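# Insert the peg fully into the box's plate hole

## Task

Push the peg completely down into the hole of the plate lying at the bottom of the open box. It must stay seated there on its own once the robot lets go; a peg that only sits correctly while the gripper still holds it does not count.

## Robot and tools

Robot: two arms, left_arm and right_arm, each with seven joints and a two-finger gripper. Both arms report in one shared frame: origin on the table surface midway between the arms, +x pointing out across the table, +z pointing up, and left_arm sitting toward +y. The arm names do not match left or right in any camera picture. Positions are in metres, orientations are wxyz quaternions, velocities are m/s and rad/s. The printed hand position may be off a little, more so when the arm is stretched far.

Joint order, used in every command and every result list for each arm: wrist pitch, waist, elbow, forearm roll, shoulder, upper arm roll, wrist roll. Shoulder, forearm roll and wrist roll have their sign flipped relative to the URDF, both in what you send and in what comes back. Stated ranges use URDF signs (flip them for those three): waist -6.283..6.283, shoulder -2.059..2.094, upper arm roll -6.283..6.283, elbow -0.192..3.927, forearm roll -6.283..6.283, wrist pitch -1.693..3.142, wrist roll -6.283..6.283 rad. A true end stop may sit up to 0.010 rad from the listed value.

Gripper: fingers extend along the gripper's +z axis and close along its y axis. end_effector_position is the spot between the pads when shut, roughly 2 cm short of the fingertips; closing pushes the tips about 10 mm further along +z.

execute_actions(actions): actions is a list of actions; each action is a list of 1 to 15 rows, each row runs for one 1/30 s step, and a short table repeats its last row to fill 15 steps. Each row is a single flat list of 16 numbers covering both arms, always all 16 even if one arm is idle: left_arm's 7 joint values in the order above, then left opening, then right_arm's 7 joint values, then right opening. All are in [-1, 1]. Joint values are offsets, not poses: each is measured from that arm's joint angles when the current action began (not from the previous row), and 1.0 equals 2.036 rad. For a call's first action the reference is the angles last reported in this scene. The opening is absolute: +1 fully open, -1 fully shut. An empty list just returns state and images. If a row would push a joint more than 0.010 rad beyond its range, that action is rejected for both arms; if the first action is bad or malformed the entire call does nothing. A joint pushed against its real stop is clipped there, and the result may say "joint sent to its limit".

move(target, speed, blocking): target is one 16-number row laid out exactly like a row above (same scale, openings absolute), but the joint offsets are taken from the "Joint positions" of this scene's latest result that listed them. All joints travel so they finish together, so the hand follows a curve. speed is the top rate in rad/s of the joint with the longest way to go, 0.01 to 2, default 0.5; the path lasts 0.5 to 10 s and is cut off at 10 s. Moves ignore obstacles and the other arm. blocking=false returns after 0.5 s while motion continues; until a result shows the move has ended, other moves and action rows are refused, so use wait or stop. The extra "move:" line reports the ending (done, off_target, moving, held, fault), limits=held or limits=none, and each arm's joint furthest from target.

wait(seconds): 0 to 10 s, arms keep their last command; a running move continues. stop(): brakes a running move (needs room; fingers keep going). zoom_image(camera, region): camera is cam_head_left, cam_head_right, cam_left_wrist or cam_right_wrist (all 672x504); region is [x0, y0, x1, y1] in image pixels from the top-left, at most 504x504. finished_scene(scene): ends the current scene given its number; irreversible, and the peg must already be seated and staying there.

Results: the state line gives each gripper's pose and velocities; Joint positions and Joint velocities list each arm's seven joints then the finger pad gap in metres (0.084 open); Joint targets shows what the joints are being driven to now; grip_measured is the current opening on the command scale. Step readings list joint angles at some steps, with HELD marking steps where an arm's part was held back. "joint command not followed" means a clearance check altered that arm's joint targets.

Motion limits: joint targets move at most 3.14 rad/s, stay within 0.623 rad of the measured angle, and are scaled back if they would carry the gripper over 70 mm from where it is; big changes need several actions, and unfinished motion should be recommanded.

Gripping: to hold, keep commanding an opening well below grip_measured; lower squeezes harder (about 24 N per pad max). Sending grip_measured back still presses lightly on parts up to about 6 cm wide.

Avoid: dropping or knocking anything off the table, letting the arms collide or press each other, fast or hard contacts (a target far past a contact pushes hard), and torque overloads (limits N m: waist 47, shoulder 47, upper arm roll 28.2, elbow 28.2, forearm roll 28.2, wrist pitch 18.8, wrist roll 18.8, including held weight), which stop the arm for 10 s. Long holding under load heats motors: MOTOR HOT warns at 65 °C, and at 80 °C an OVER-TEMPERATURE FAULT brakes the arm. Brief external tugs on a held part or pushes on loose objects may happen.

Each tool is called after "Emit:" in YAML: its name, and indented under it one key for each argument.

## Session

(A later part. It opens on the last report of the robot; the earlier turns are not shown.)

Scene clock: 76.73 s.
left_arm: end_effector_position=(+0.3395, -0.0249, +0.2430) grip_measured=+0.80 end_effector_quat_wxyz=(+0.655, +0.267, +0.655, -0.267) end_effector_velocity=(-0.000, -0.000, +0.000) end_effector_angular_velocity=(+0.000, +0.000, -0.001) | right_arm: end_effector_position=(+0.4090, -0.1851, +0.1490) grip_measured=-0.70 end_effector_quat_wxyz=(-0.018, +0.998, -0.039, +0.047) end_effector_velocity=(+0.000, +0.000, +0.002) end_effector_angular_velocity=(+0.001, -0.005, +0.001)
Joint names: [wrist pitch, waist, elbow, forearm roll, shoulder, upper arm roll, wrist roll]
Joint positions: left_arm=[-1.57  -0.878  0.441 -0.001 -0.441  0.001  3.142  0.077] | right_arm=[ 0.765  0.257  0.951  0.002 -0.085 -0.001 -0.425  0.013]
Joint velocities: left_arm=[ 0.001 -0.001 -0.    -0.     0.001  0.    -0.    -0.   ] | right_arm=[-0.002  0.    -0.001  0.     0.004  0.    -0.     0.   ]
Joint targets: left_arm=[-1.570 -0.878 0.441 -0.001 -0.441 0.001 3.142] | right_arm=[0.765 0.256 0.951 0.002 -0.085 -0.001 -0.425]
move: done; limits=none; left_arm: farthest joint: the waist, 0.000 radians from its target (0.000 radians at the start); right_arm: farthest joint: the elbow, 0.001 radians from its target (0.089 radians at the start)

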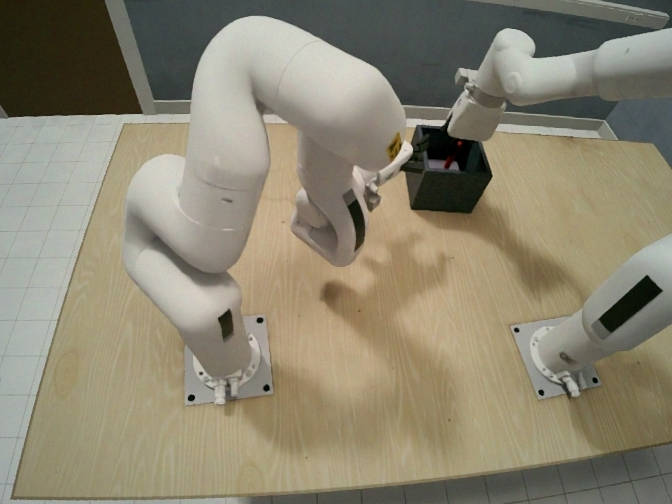

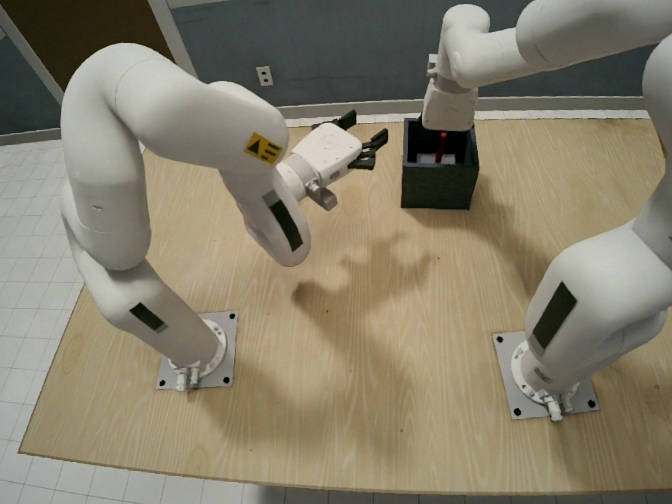

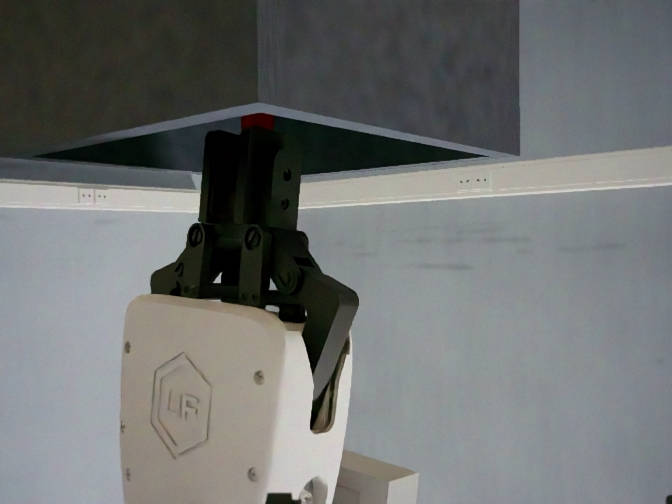

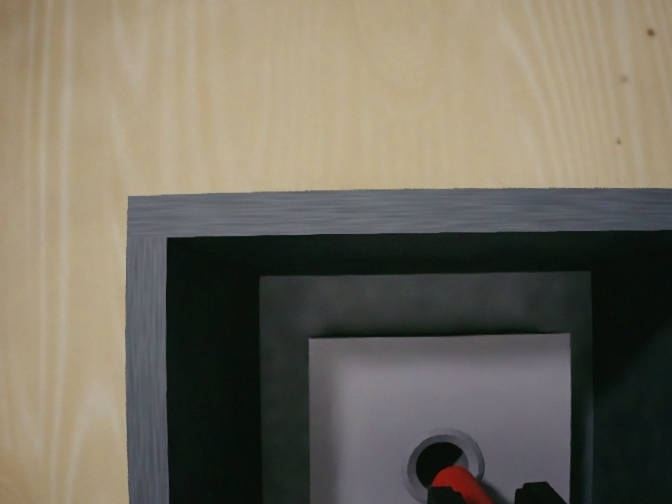

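Emit:
move:
  target: [0,0,0,0,0,0,0,0.8,-0.0193,0,-0.0079,0,-0.0114,0,0,-1]
  speed: 0.04

Emit:
zoom_image:
  camera: "cam_right_wrist"
  region: [390,410,530,504]

Scene clock: 81.50 s.
left_arm: end_effector_position=(+0.3395, -0.0249, +0.2430) grip_measured=+0.80 end_effector_quat_wxyz=(+0.655, +0.267, +0.655, -0.267) end_effector_velocity=(+0.000, +0.000, -0.000) end_effector_angular_velocity=(+0.001, -0.000, +0.001) | right_arm: end_effector_position=(+0.4090, -0.1851, +0.1352) grip_measured=-0.70 end_effector_quat_wxyz=(-0.018, +0.998, -0.039, +0.047) end_effector_velocity=(-0.000, +0.000, -0.001) end_effector_angular_velocity=(+0.000, +0.001, -0.001)
Joint names: [wrist pitch, waist, elbow, forearm roll, shoulder, upper arm roll, wrist roll]
Joint positions: left_arm=[-1.57  -0.878  0.441 -0.001 -0.441  0.001  3.142  0.077] | right_arm=[ 0.726  0.257  0.935  0.002 -0.108 -0.001 -0.425  0.013]
Joint velocities: left_arm=[ 0.     0.001 -0.     0.    -0.    -0.    -0.001  0.   ] | right_arm=[-0.002 -0.    -0.001 -0.001 -0.001  0.    -0.     0.   ]
Joint targets: left_arm=[-1.570 -0.878 0.441 -0.001 -0.441 0.001 3.142] | right_arm=[0.726 0.257 0.935 0.002 -0.108 -0.001 -0.425]
move: done; limits=none; left_arm: farthest joint: the waist, 0.000 radians from its target (0.000 radians at the start); right_arm: farthest joint: the wrist pitch, 0.001 radians from its target (0.039 radians at the start)

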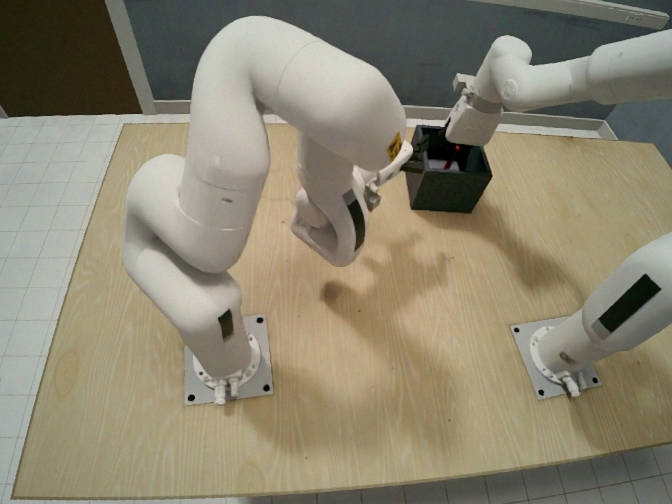

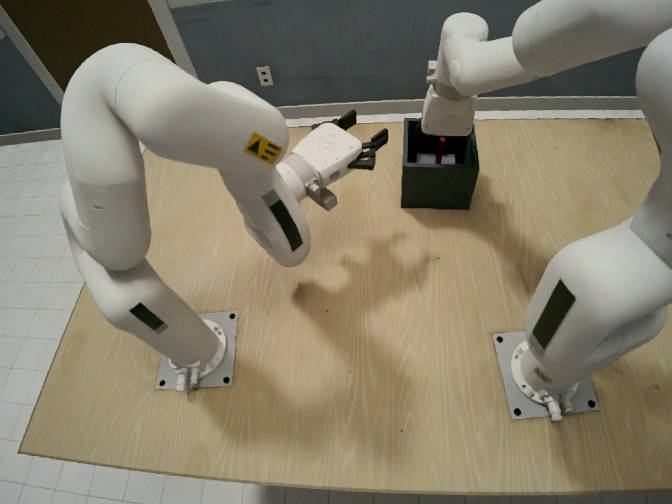

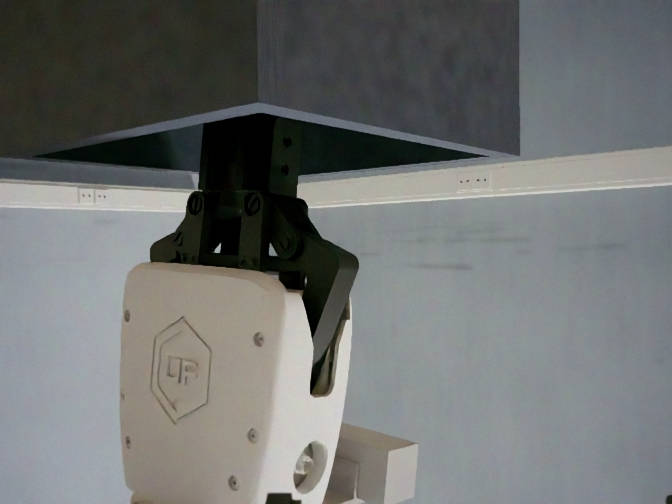

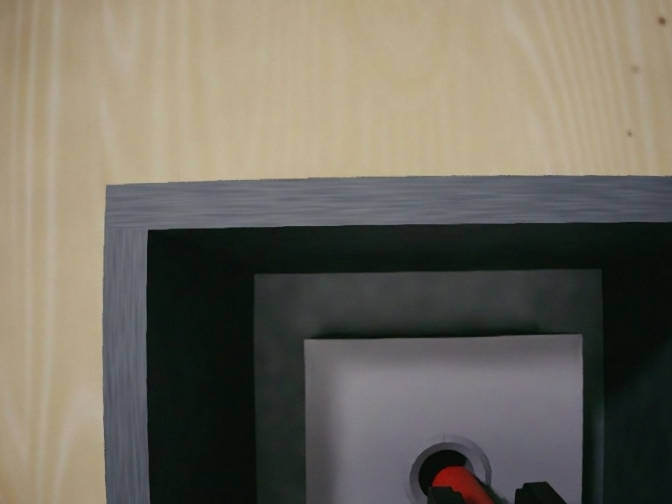

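Region (390, 410, 530, 504) of cam_right_wrist's 672x504 image, scaled by 3.600, with more detail than that image has; it fills the top 338 rows of this view, and the rest is white.

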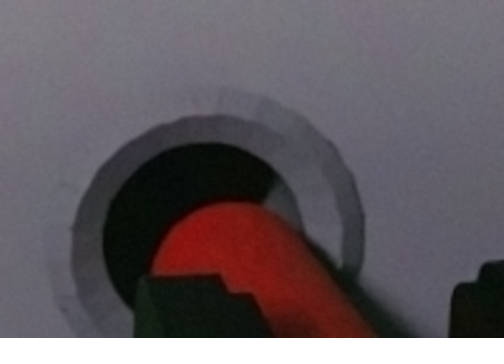

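Emit:
move:
  target: [0,0,0,0,0,0,0,0.8,-0.0276,0,-0.0103,0,-0.0173,0,0,-1]
  speed: 0.03

Scene clock: 85.47 s.
left_arm: end_effector_position=(+0.3395, -0.0249, +0.2430) grip_measured=+0.80 end_effector_quat_wxyz=(+0.655, +0.267, +0.655, -0.267) end_effector_velocity=(+0.000, +0.000, +0.001) end_effector_angular_velocity=(-0.002, -0.001, +0.001) | right_arm: end_effector_position=(+0.4089, -0.1850, +0.1155) grip_measured=-0.70 end_effector_quat_wxyz=(-0.018, +0.998, -0.039, +0.047) end_effector_velocity=(-0.000, +0.000, -0.001) end_effector_angular_velocity=(-0.000, +0.000, +0.001)
Joint names: [wrist pitch, waist, elbow, forearm roll, shoulder, upper arm roll, wrist roll]
Joint positions: left_arm=[-1.57  -0.878  0.441 -0.001 -0.441  0.001  3.142  0.077] | right_arm=[ 0.67   0.257  0.914  0.002 -0.143 -0.001 -0.425  0.013]
Joint velocities: left_arm=[-0.    -0.    -0.     0.001  0.002  0.     0.001 -0.   ] | right_arm=[-0.002  0.001 -0.002  0.    -0.001  0.    -0.    -0.   ]
Joint targets: left_arm=[-1.570 -0.878 0.441 -0.001 -0.441 0.001 3.142] | right_arm=[0.670 0.257 0.914 0.002 -0.143 -0.001 -0.425]
move: done; limits=none; left_arm: farthest joint: the waist, 0.000 radians from its target (0.000 radians at the start); right_arm: farthest joint: the waist, 0.000 radians from its target (0.000 radians at the start)

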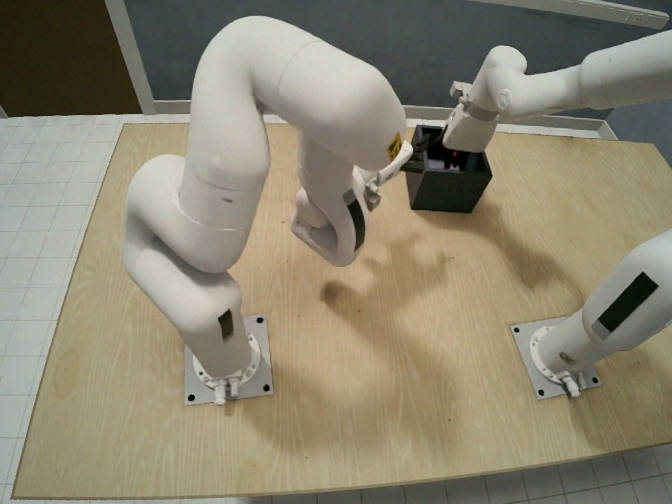

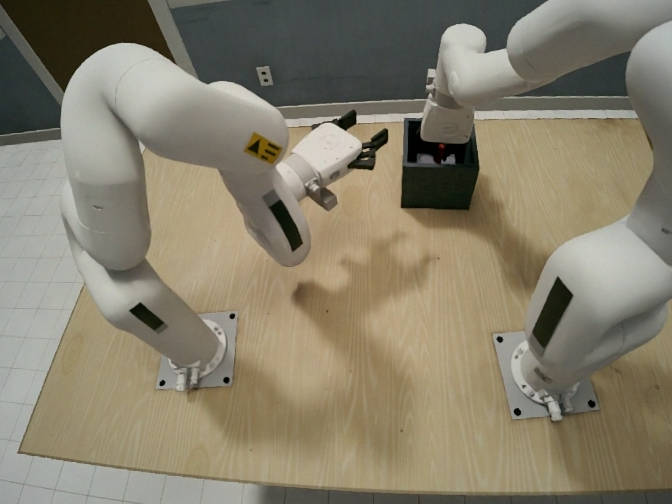

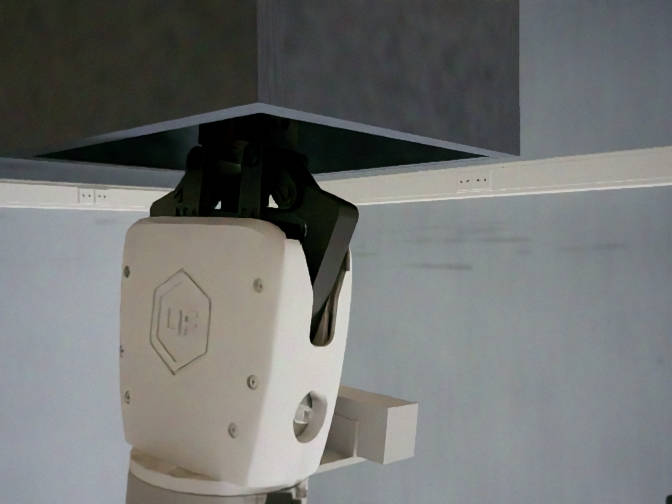

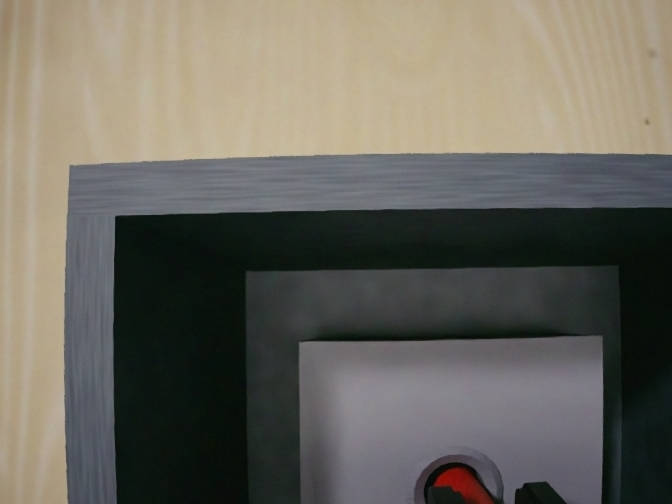

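Emit:
move:
  target: [0,0,0,0,0,0,0,0.8,-0.0414,0,-0.0135,0,-0.0279,0,0,-1]
  speed: 0.03

Emit:
move:
  target: [0,0,0,0,0,0,0,0.8,-0.0138,0,-0.0045,0,-0.0093,0,0,-1]
  speed: 0.03

Scene clock: 99.93 s.
left_arm: end_effector_position=(+0.3395, -0.0249, +0.2430) grip_measured=+0.80 end_effector_quat_wxyz=(+0.655, +0.267, +0.655, -0.267) end_effector_velocity=(+0.000, +0.000, +0.000) end_effector_angular_velocity=(+0.001, -0.002, +0.001) | right_arm: end_effector_position=(+0.4077, -0.1855, +0.0857) grip_measured=-0.70 end_effector_quat_wxyz=(-0.018, +0.998, -0.039, +0.047) end_effector_velocity=(-0.000, +0.000, -0.001) end_effector_angular_velocity=(+0.000, -0.000, +0.001)
Joint names: [wrist pitch, waist, elbow, forearm roll, shoulder, upper arm roll, wrist roll]
Joint positions: left_arm=[-1.57  -0.878  0.441 -0.001 -0.441  0.001  3.142  0.077] | right_arm=[ 0.586  0.257  0.887  0.002 -0.199 -0.001 -0.425  0.013]
Joint velocities: left_arm=[ 0.     0.     0.     0.     0.     0.    -0.002  0.   ] | right_arm=[-0.002  0.001 -0.001 -0.001 -0.001  0.     0.    -0.   ]
Joint targets: left_arm=[-1.570 -0.878 0.441 -0.001 -0.441 0.001 3.142] | right_arm=[0.586 0.257 0.887 0.002 -0.200 -0.001 -0.425]
move: done; limits=none; left_arm: farthest joint: the waist, 0.000 radians from its target (0.000 radians at the start); right_arm: farthest joint: the waist, 0.000 radians from its target (0.000 radians at the start)

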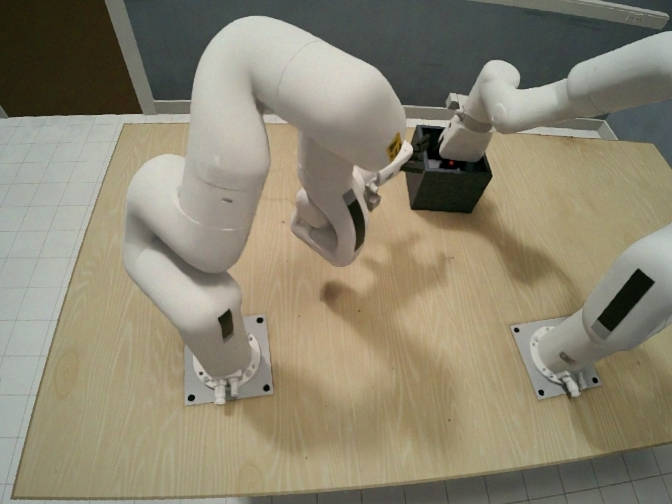

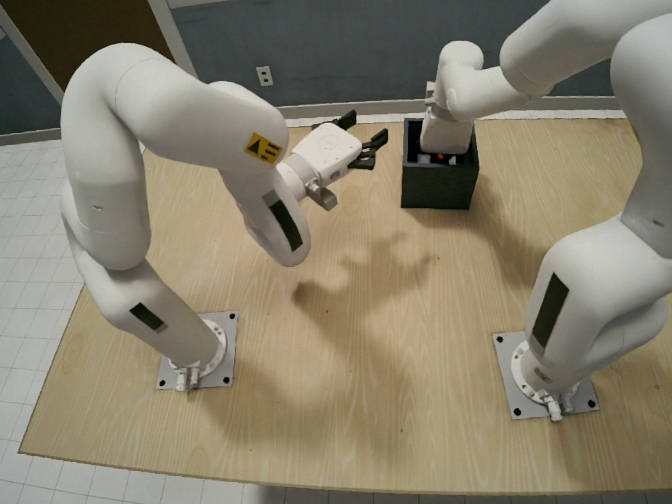

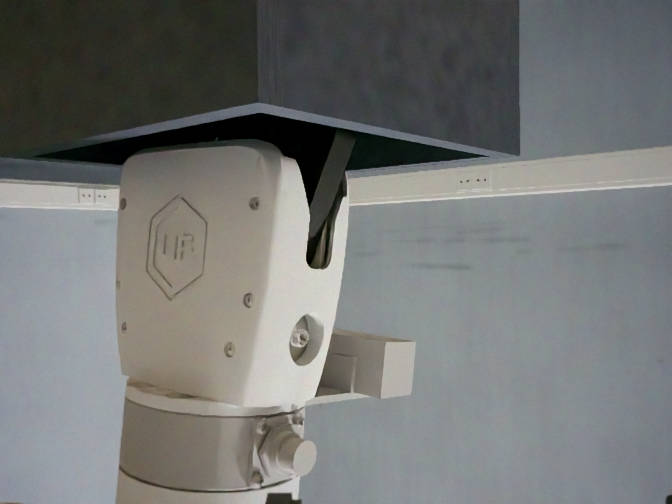

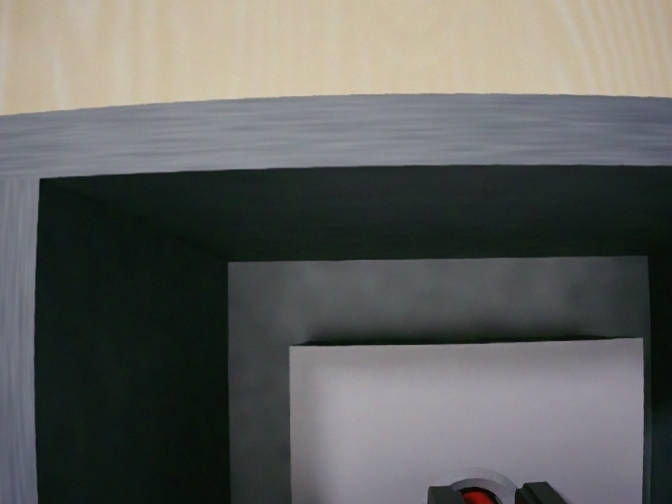

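Scene clock: 101.33 s.
left_arm: end_effector_position=(+0.3395, -0.0249, +0.2430) grip_measured=+0.80 end_effector_quat_wxyz=(+0.655, +0.267, +0.655, -0.267) end_effector_velocity=(-0.000, -0.000, +0.001) end_effector_angular_velocity=(-0.000, -0.002, -0.001) | right_arm: end_effector_position=(+0.4079, -0.1854, +0.0792) grip_measured=-0.69 end_effector_quat_wxyz=(-0.020, +0.998, -0.039, +0.050) end_effector_velocity=(+0.002, +0.000, +0.001) end_effector_angular_velocity=(+0.003, -0.010, -0.000)
Joint names: [wrist pitch, waist, elbow, forearm roll, shoulder, upper arm roll, wrist roll]
Joint positions: left_arm=[-1.57  -0.878  0.441 -0.001 -0.441  0.001  3.142  0.077] | right_arm=[ 0.559  0.257  0.878  0.002 -0.211 -0.001 -0.425  0.013]
Joint velocities: left_arm=[-0.    -0.    -0.    -0.     0.002  0.    -0.001 -0.   ] | right_arm=[-0.012 -0.    -0.001  0.001 -0.001 -0.001 -0.    -0.   ]
Joint targets: left_arm=[-1.570 -0.878 0.441 -0.001 -0.441 0.001 3.142] | right_arm=[0.558 0.257 0.878 0.002 -0.218 -0.001 -0.425]
move: done; limits=none; left_arm: farthest joint: the waist, 0.000 radians from its target (0.000 radians at the start); right_arm: farthest joint: the shoulder, 0.007 radians from its target (0.018 radians at the start)

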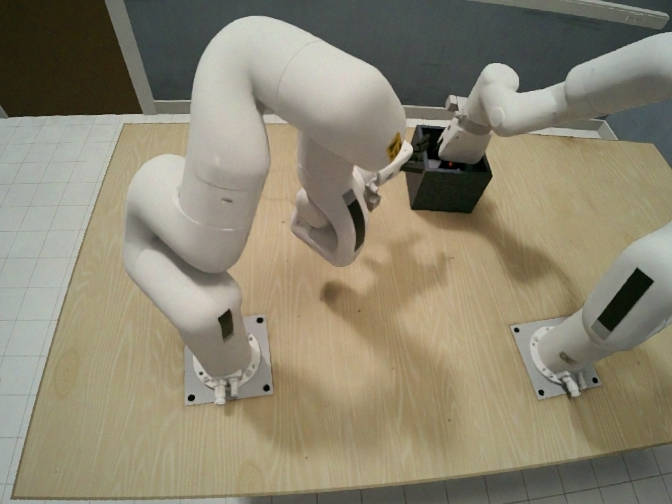

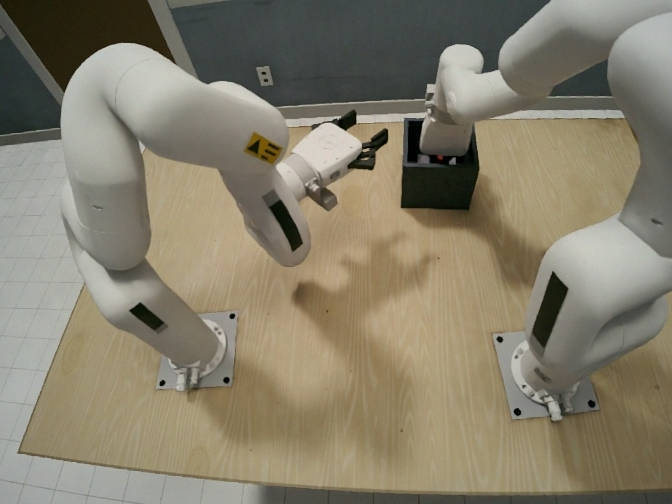

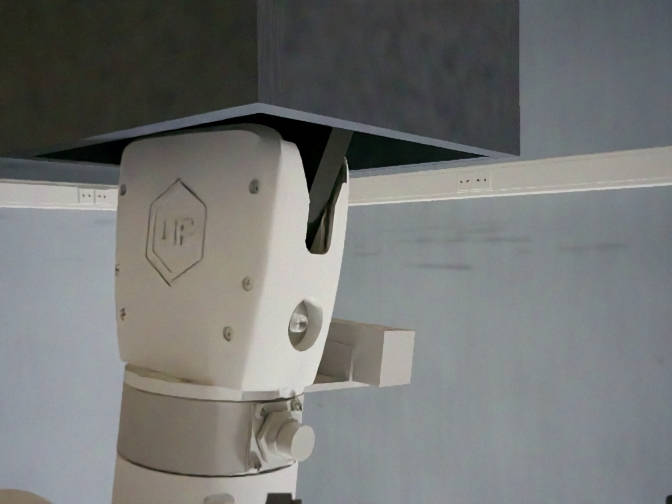

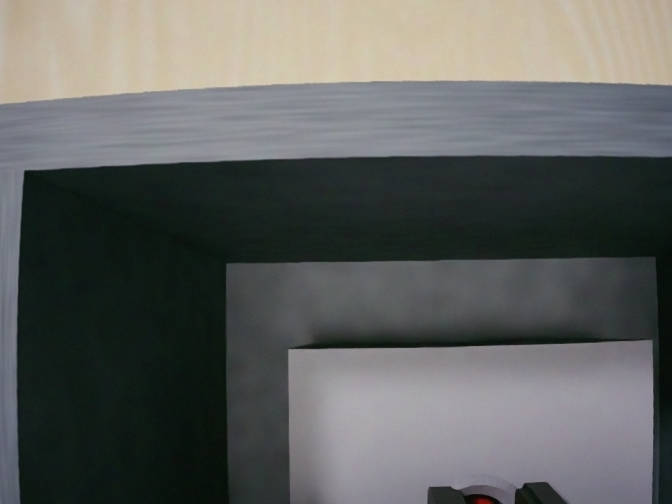

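Bottomed at the expected height.

Emit:
move:
  target: [0,0,0,0,0,0,0,0.8,0,0,0,0,0,0,0,-0.4]

Emit:
move:
  target: [0,0,0,0,0,0,0,0.8,0.083,0,0.027,0,0.056,0,0,-0.4]
  speed: 0.15

Scene clock: 104.67 s.
left_arm: end_effector_position=(+0.3395, -0.0249, +0.2430) grip_measured=+0.80 end_effector_quat_wxyz=(+0.655, +0.267, +0.655, -0.267) end_effector_velocity=(+0.000, +0.000, +0.000) end_effector_angular_velocity=(+0.001, -0.001, +0.000) | right_arm: end_effector_position=(+0.4076, -0.1856, +0.0787) grip_measured=-0.42 end_effector_quat_wxyz=(-0.019, +0.998, -0.039, +0.050) end_effector_velocity=(-0.000, +0.001, +0.001) end_effector_angular_velocity=(+0.000, +0.000, +0.001)
Joint names: [wrist pitch, waist, elbow, forearm roll, shoulder, upper arm roll, wrist roll]
Joint positions: left_arm=[-1.57  -0.878  0.441 -0.001 -0.441  0.001  3.142  0.077] | right_arm=[ 0.559  0.256  0.877  0.002 -0.212 -0.001 -0.425  0.026]
Joint velocities: left_arm=[ 0.     0.    -0.001 -0.     0.001 -0.    -0.001 -0.   ] | right_arm=[ 0.002  0.002  0.    -0.     0.001 -0.    -0.001  0.   ]
Joint targets: left_arm=[-1.570 -0.878 0.441 -0.001 -0.441 0.001 3.142] | right_arm=[0.559 0.257 0.878 0.002 -0.211 -0.001 -0.425]
move: done; limits=none; left_arm: farthest joint: the waist, 0.000 radians from its target (0.000 radians at the start); right_arm: farthest joint: the waist, 0.001 radians from its target (0.001 radians at the start)

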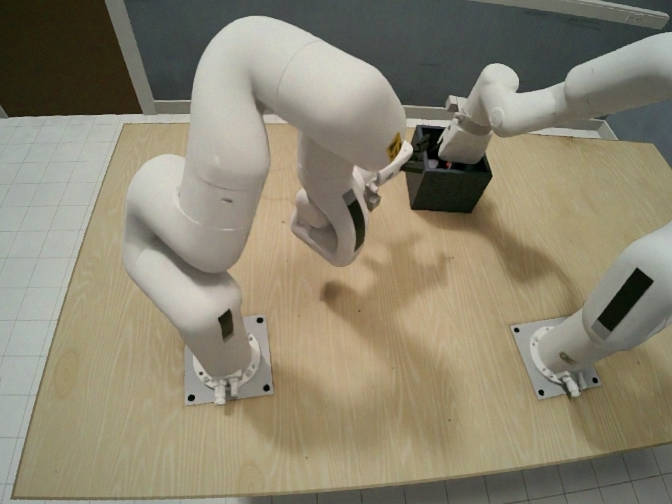

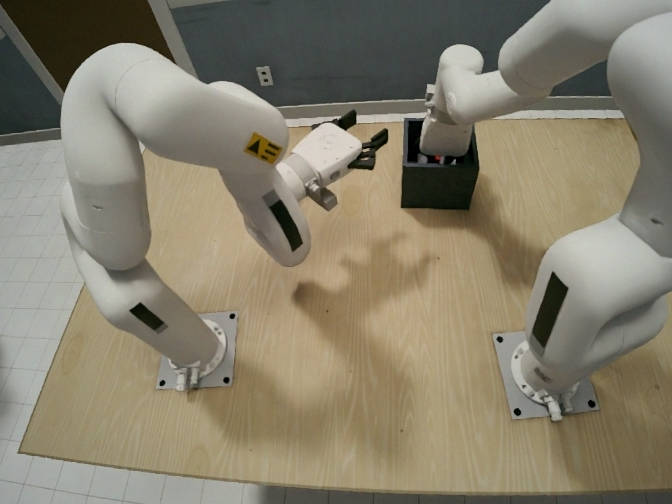

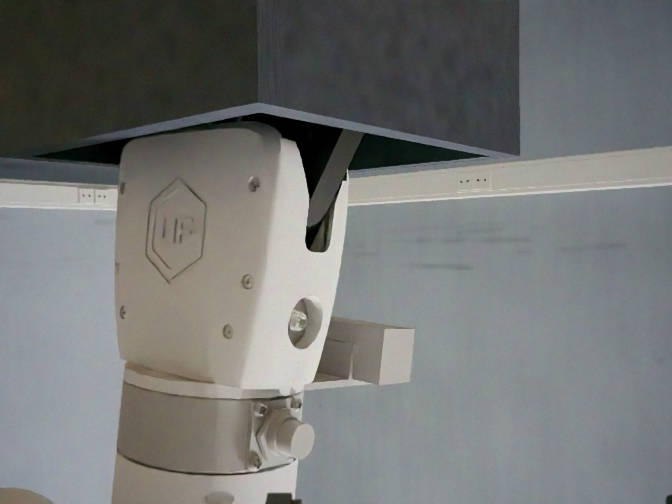

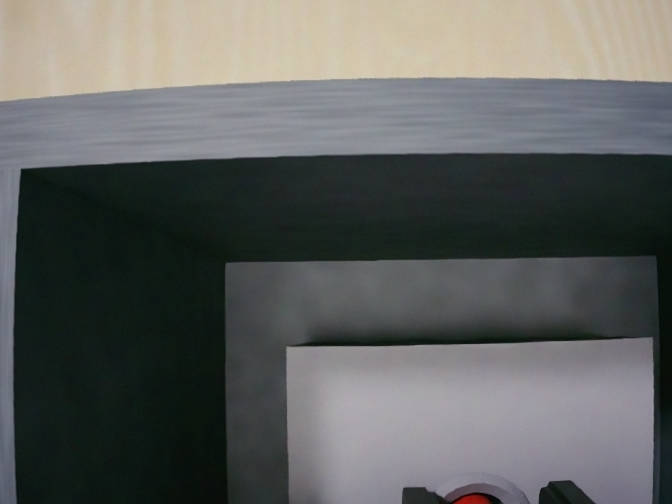

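Scene clock: 106.23 s.
left_arm: end_effector_position=(+0.3395, -0.0249, +0.2430) grip_measured=+0.80 end_effector_quat_wxyz=(+0.655, +0.267, +0.655, -0.267) end_effector_velocity=(+0.001, +0.001, -0.001) end_effector_angular_velocity=(+0.002, -0.000, +0.002) | right_arm: end_effector_position=(+0.4088, -0.1853, +0.1385) grip_measured=-0.42 end_effector_quat_wxyz=(-0.019, +0.998, -0.039, +0.049) end_effector_velocity=(+0.001, +0.001, +0.002) end_effector_angular_velocity=(+0.001, -0.003, +0.001)
Joint names: [wrist pitch, waist, elbow, forearm roll, shoulder, upper arm roll, wrist roll]
Joint positions: left_arm=[-1.57  -0.878  0.441 -0.001 -0.441  0.001  3.142  0.077] | right_arm=[ 0.727  0.256  0.932  0.002 -0.098 -0.001 -0.425  0.026]
Joint velocities: left_arm=[-0.     0.001  0.     0.    -0.002  0.    -0.001 -0.   ] | right_arm=[ 0.001  0.002  0.002  0.     0.002 -0.    -0.    -0.   ]
Joint targets: left_arm=[-1.570 -0.878 0.441 -0.001 -0.441 0.001 3.142] | right_arm=[0.728 0.256 0.932 0.002 -0.098 -0.001 -0.425]
move: done; limits=none; left_arm: farthest joint: the waist, 0.000 radians from its target (0.000 radians at the start); right_arm: farthest joint: the wrist pitch, 0.001 radians from its target (0.169 radians at the start)

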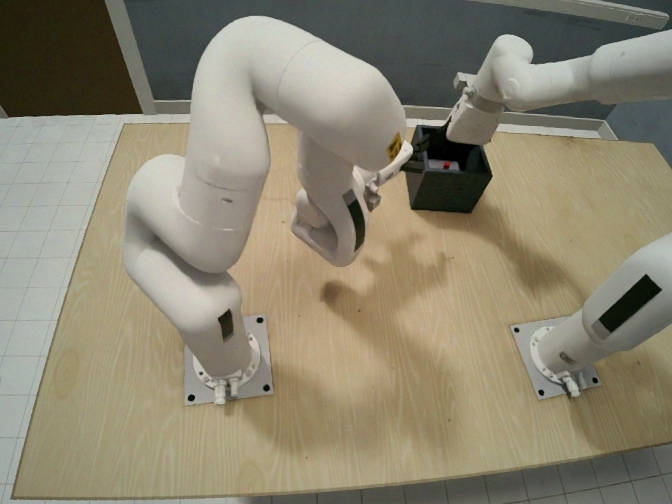

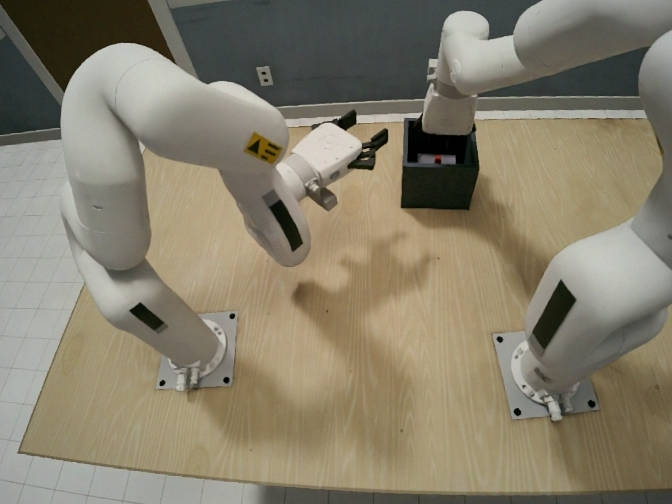

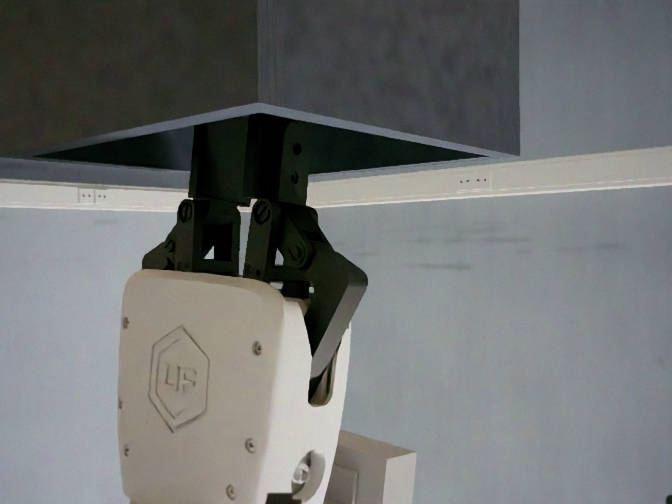

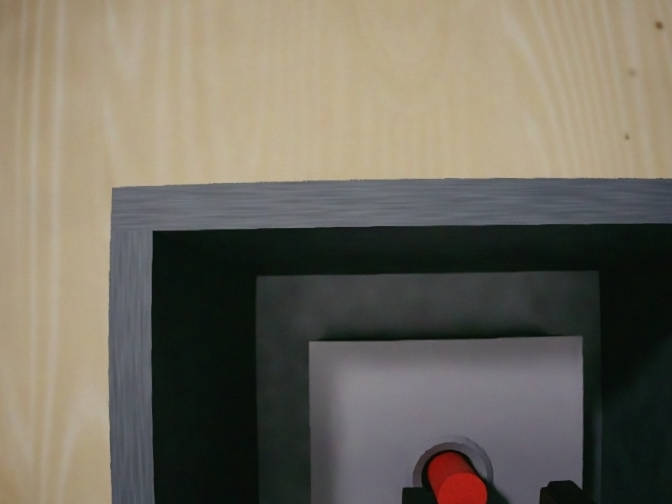

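Emit:
finished_scene:
  scene: 2

The scene is finished: the task was done.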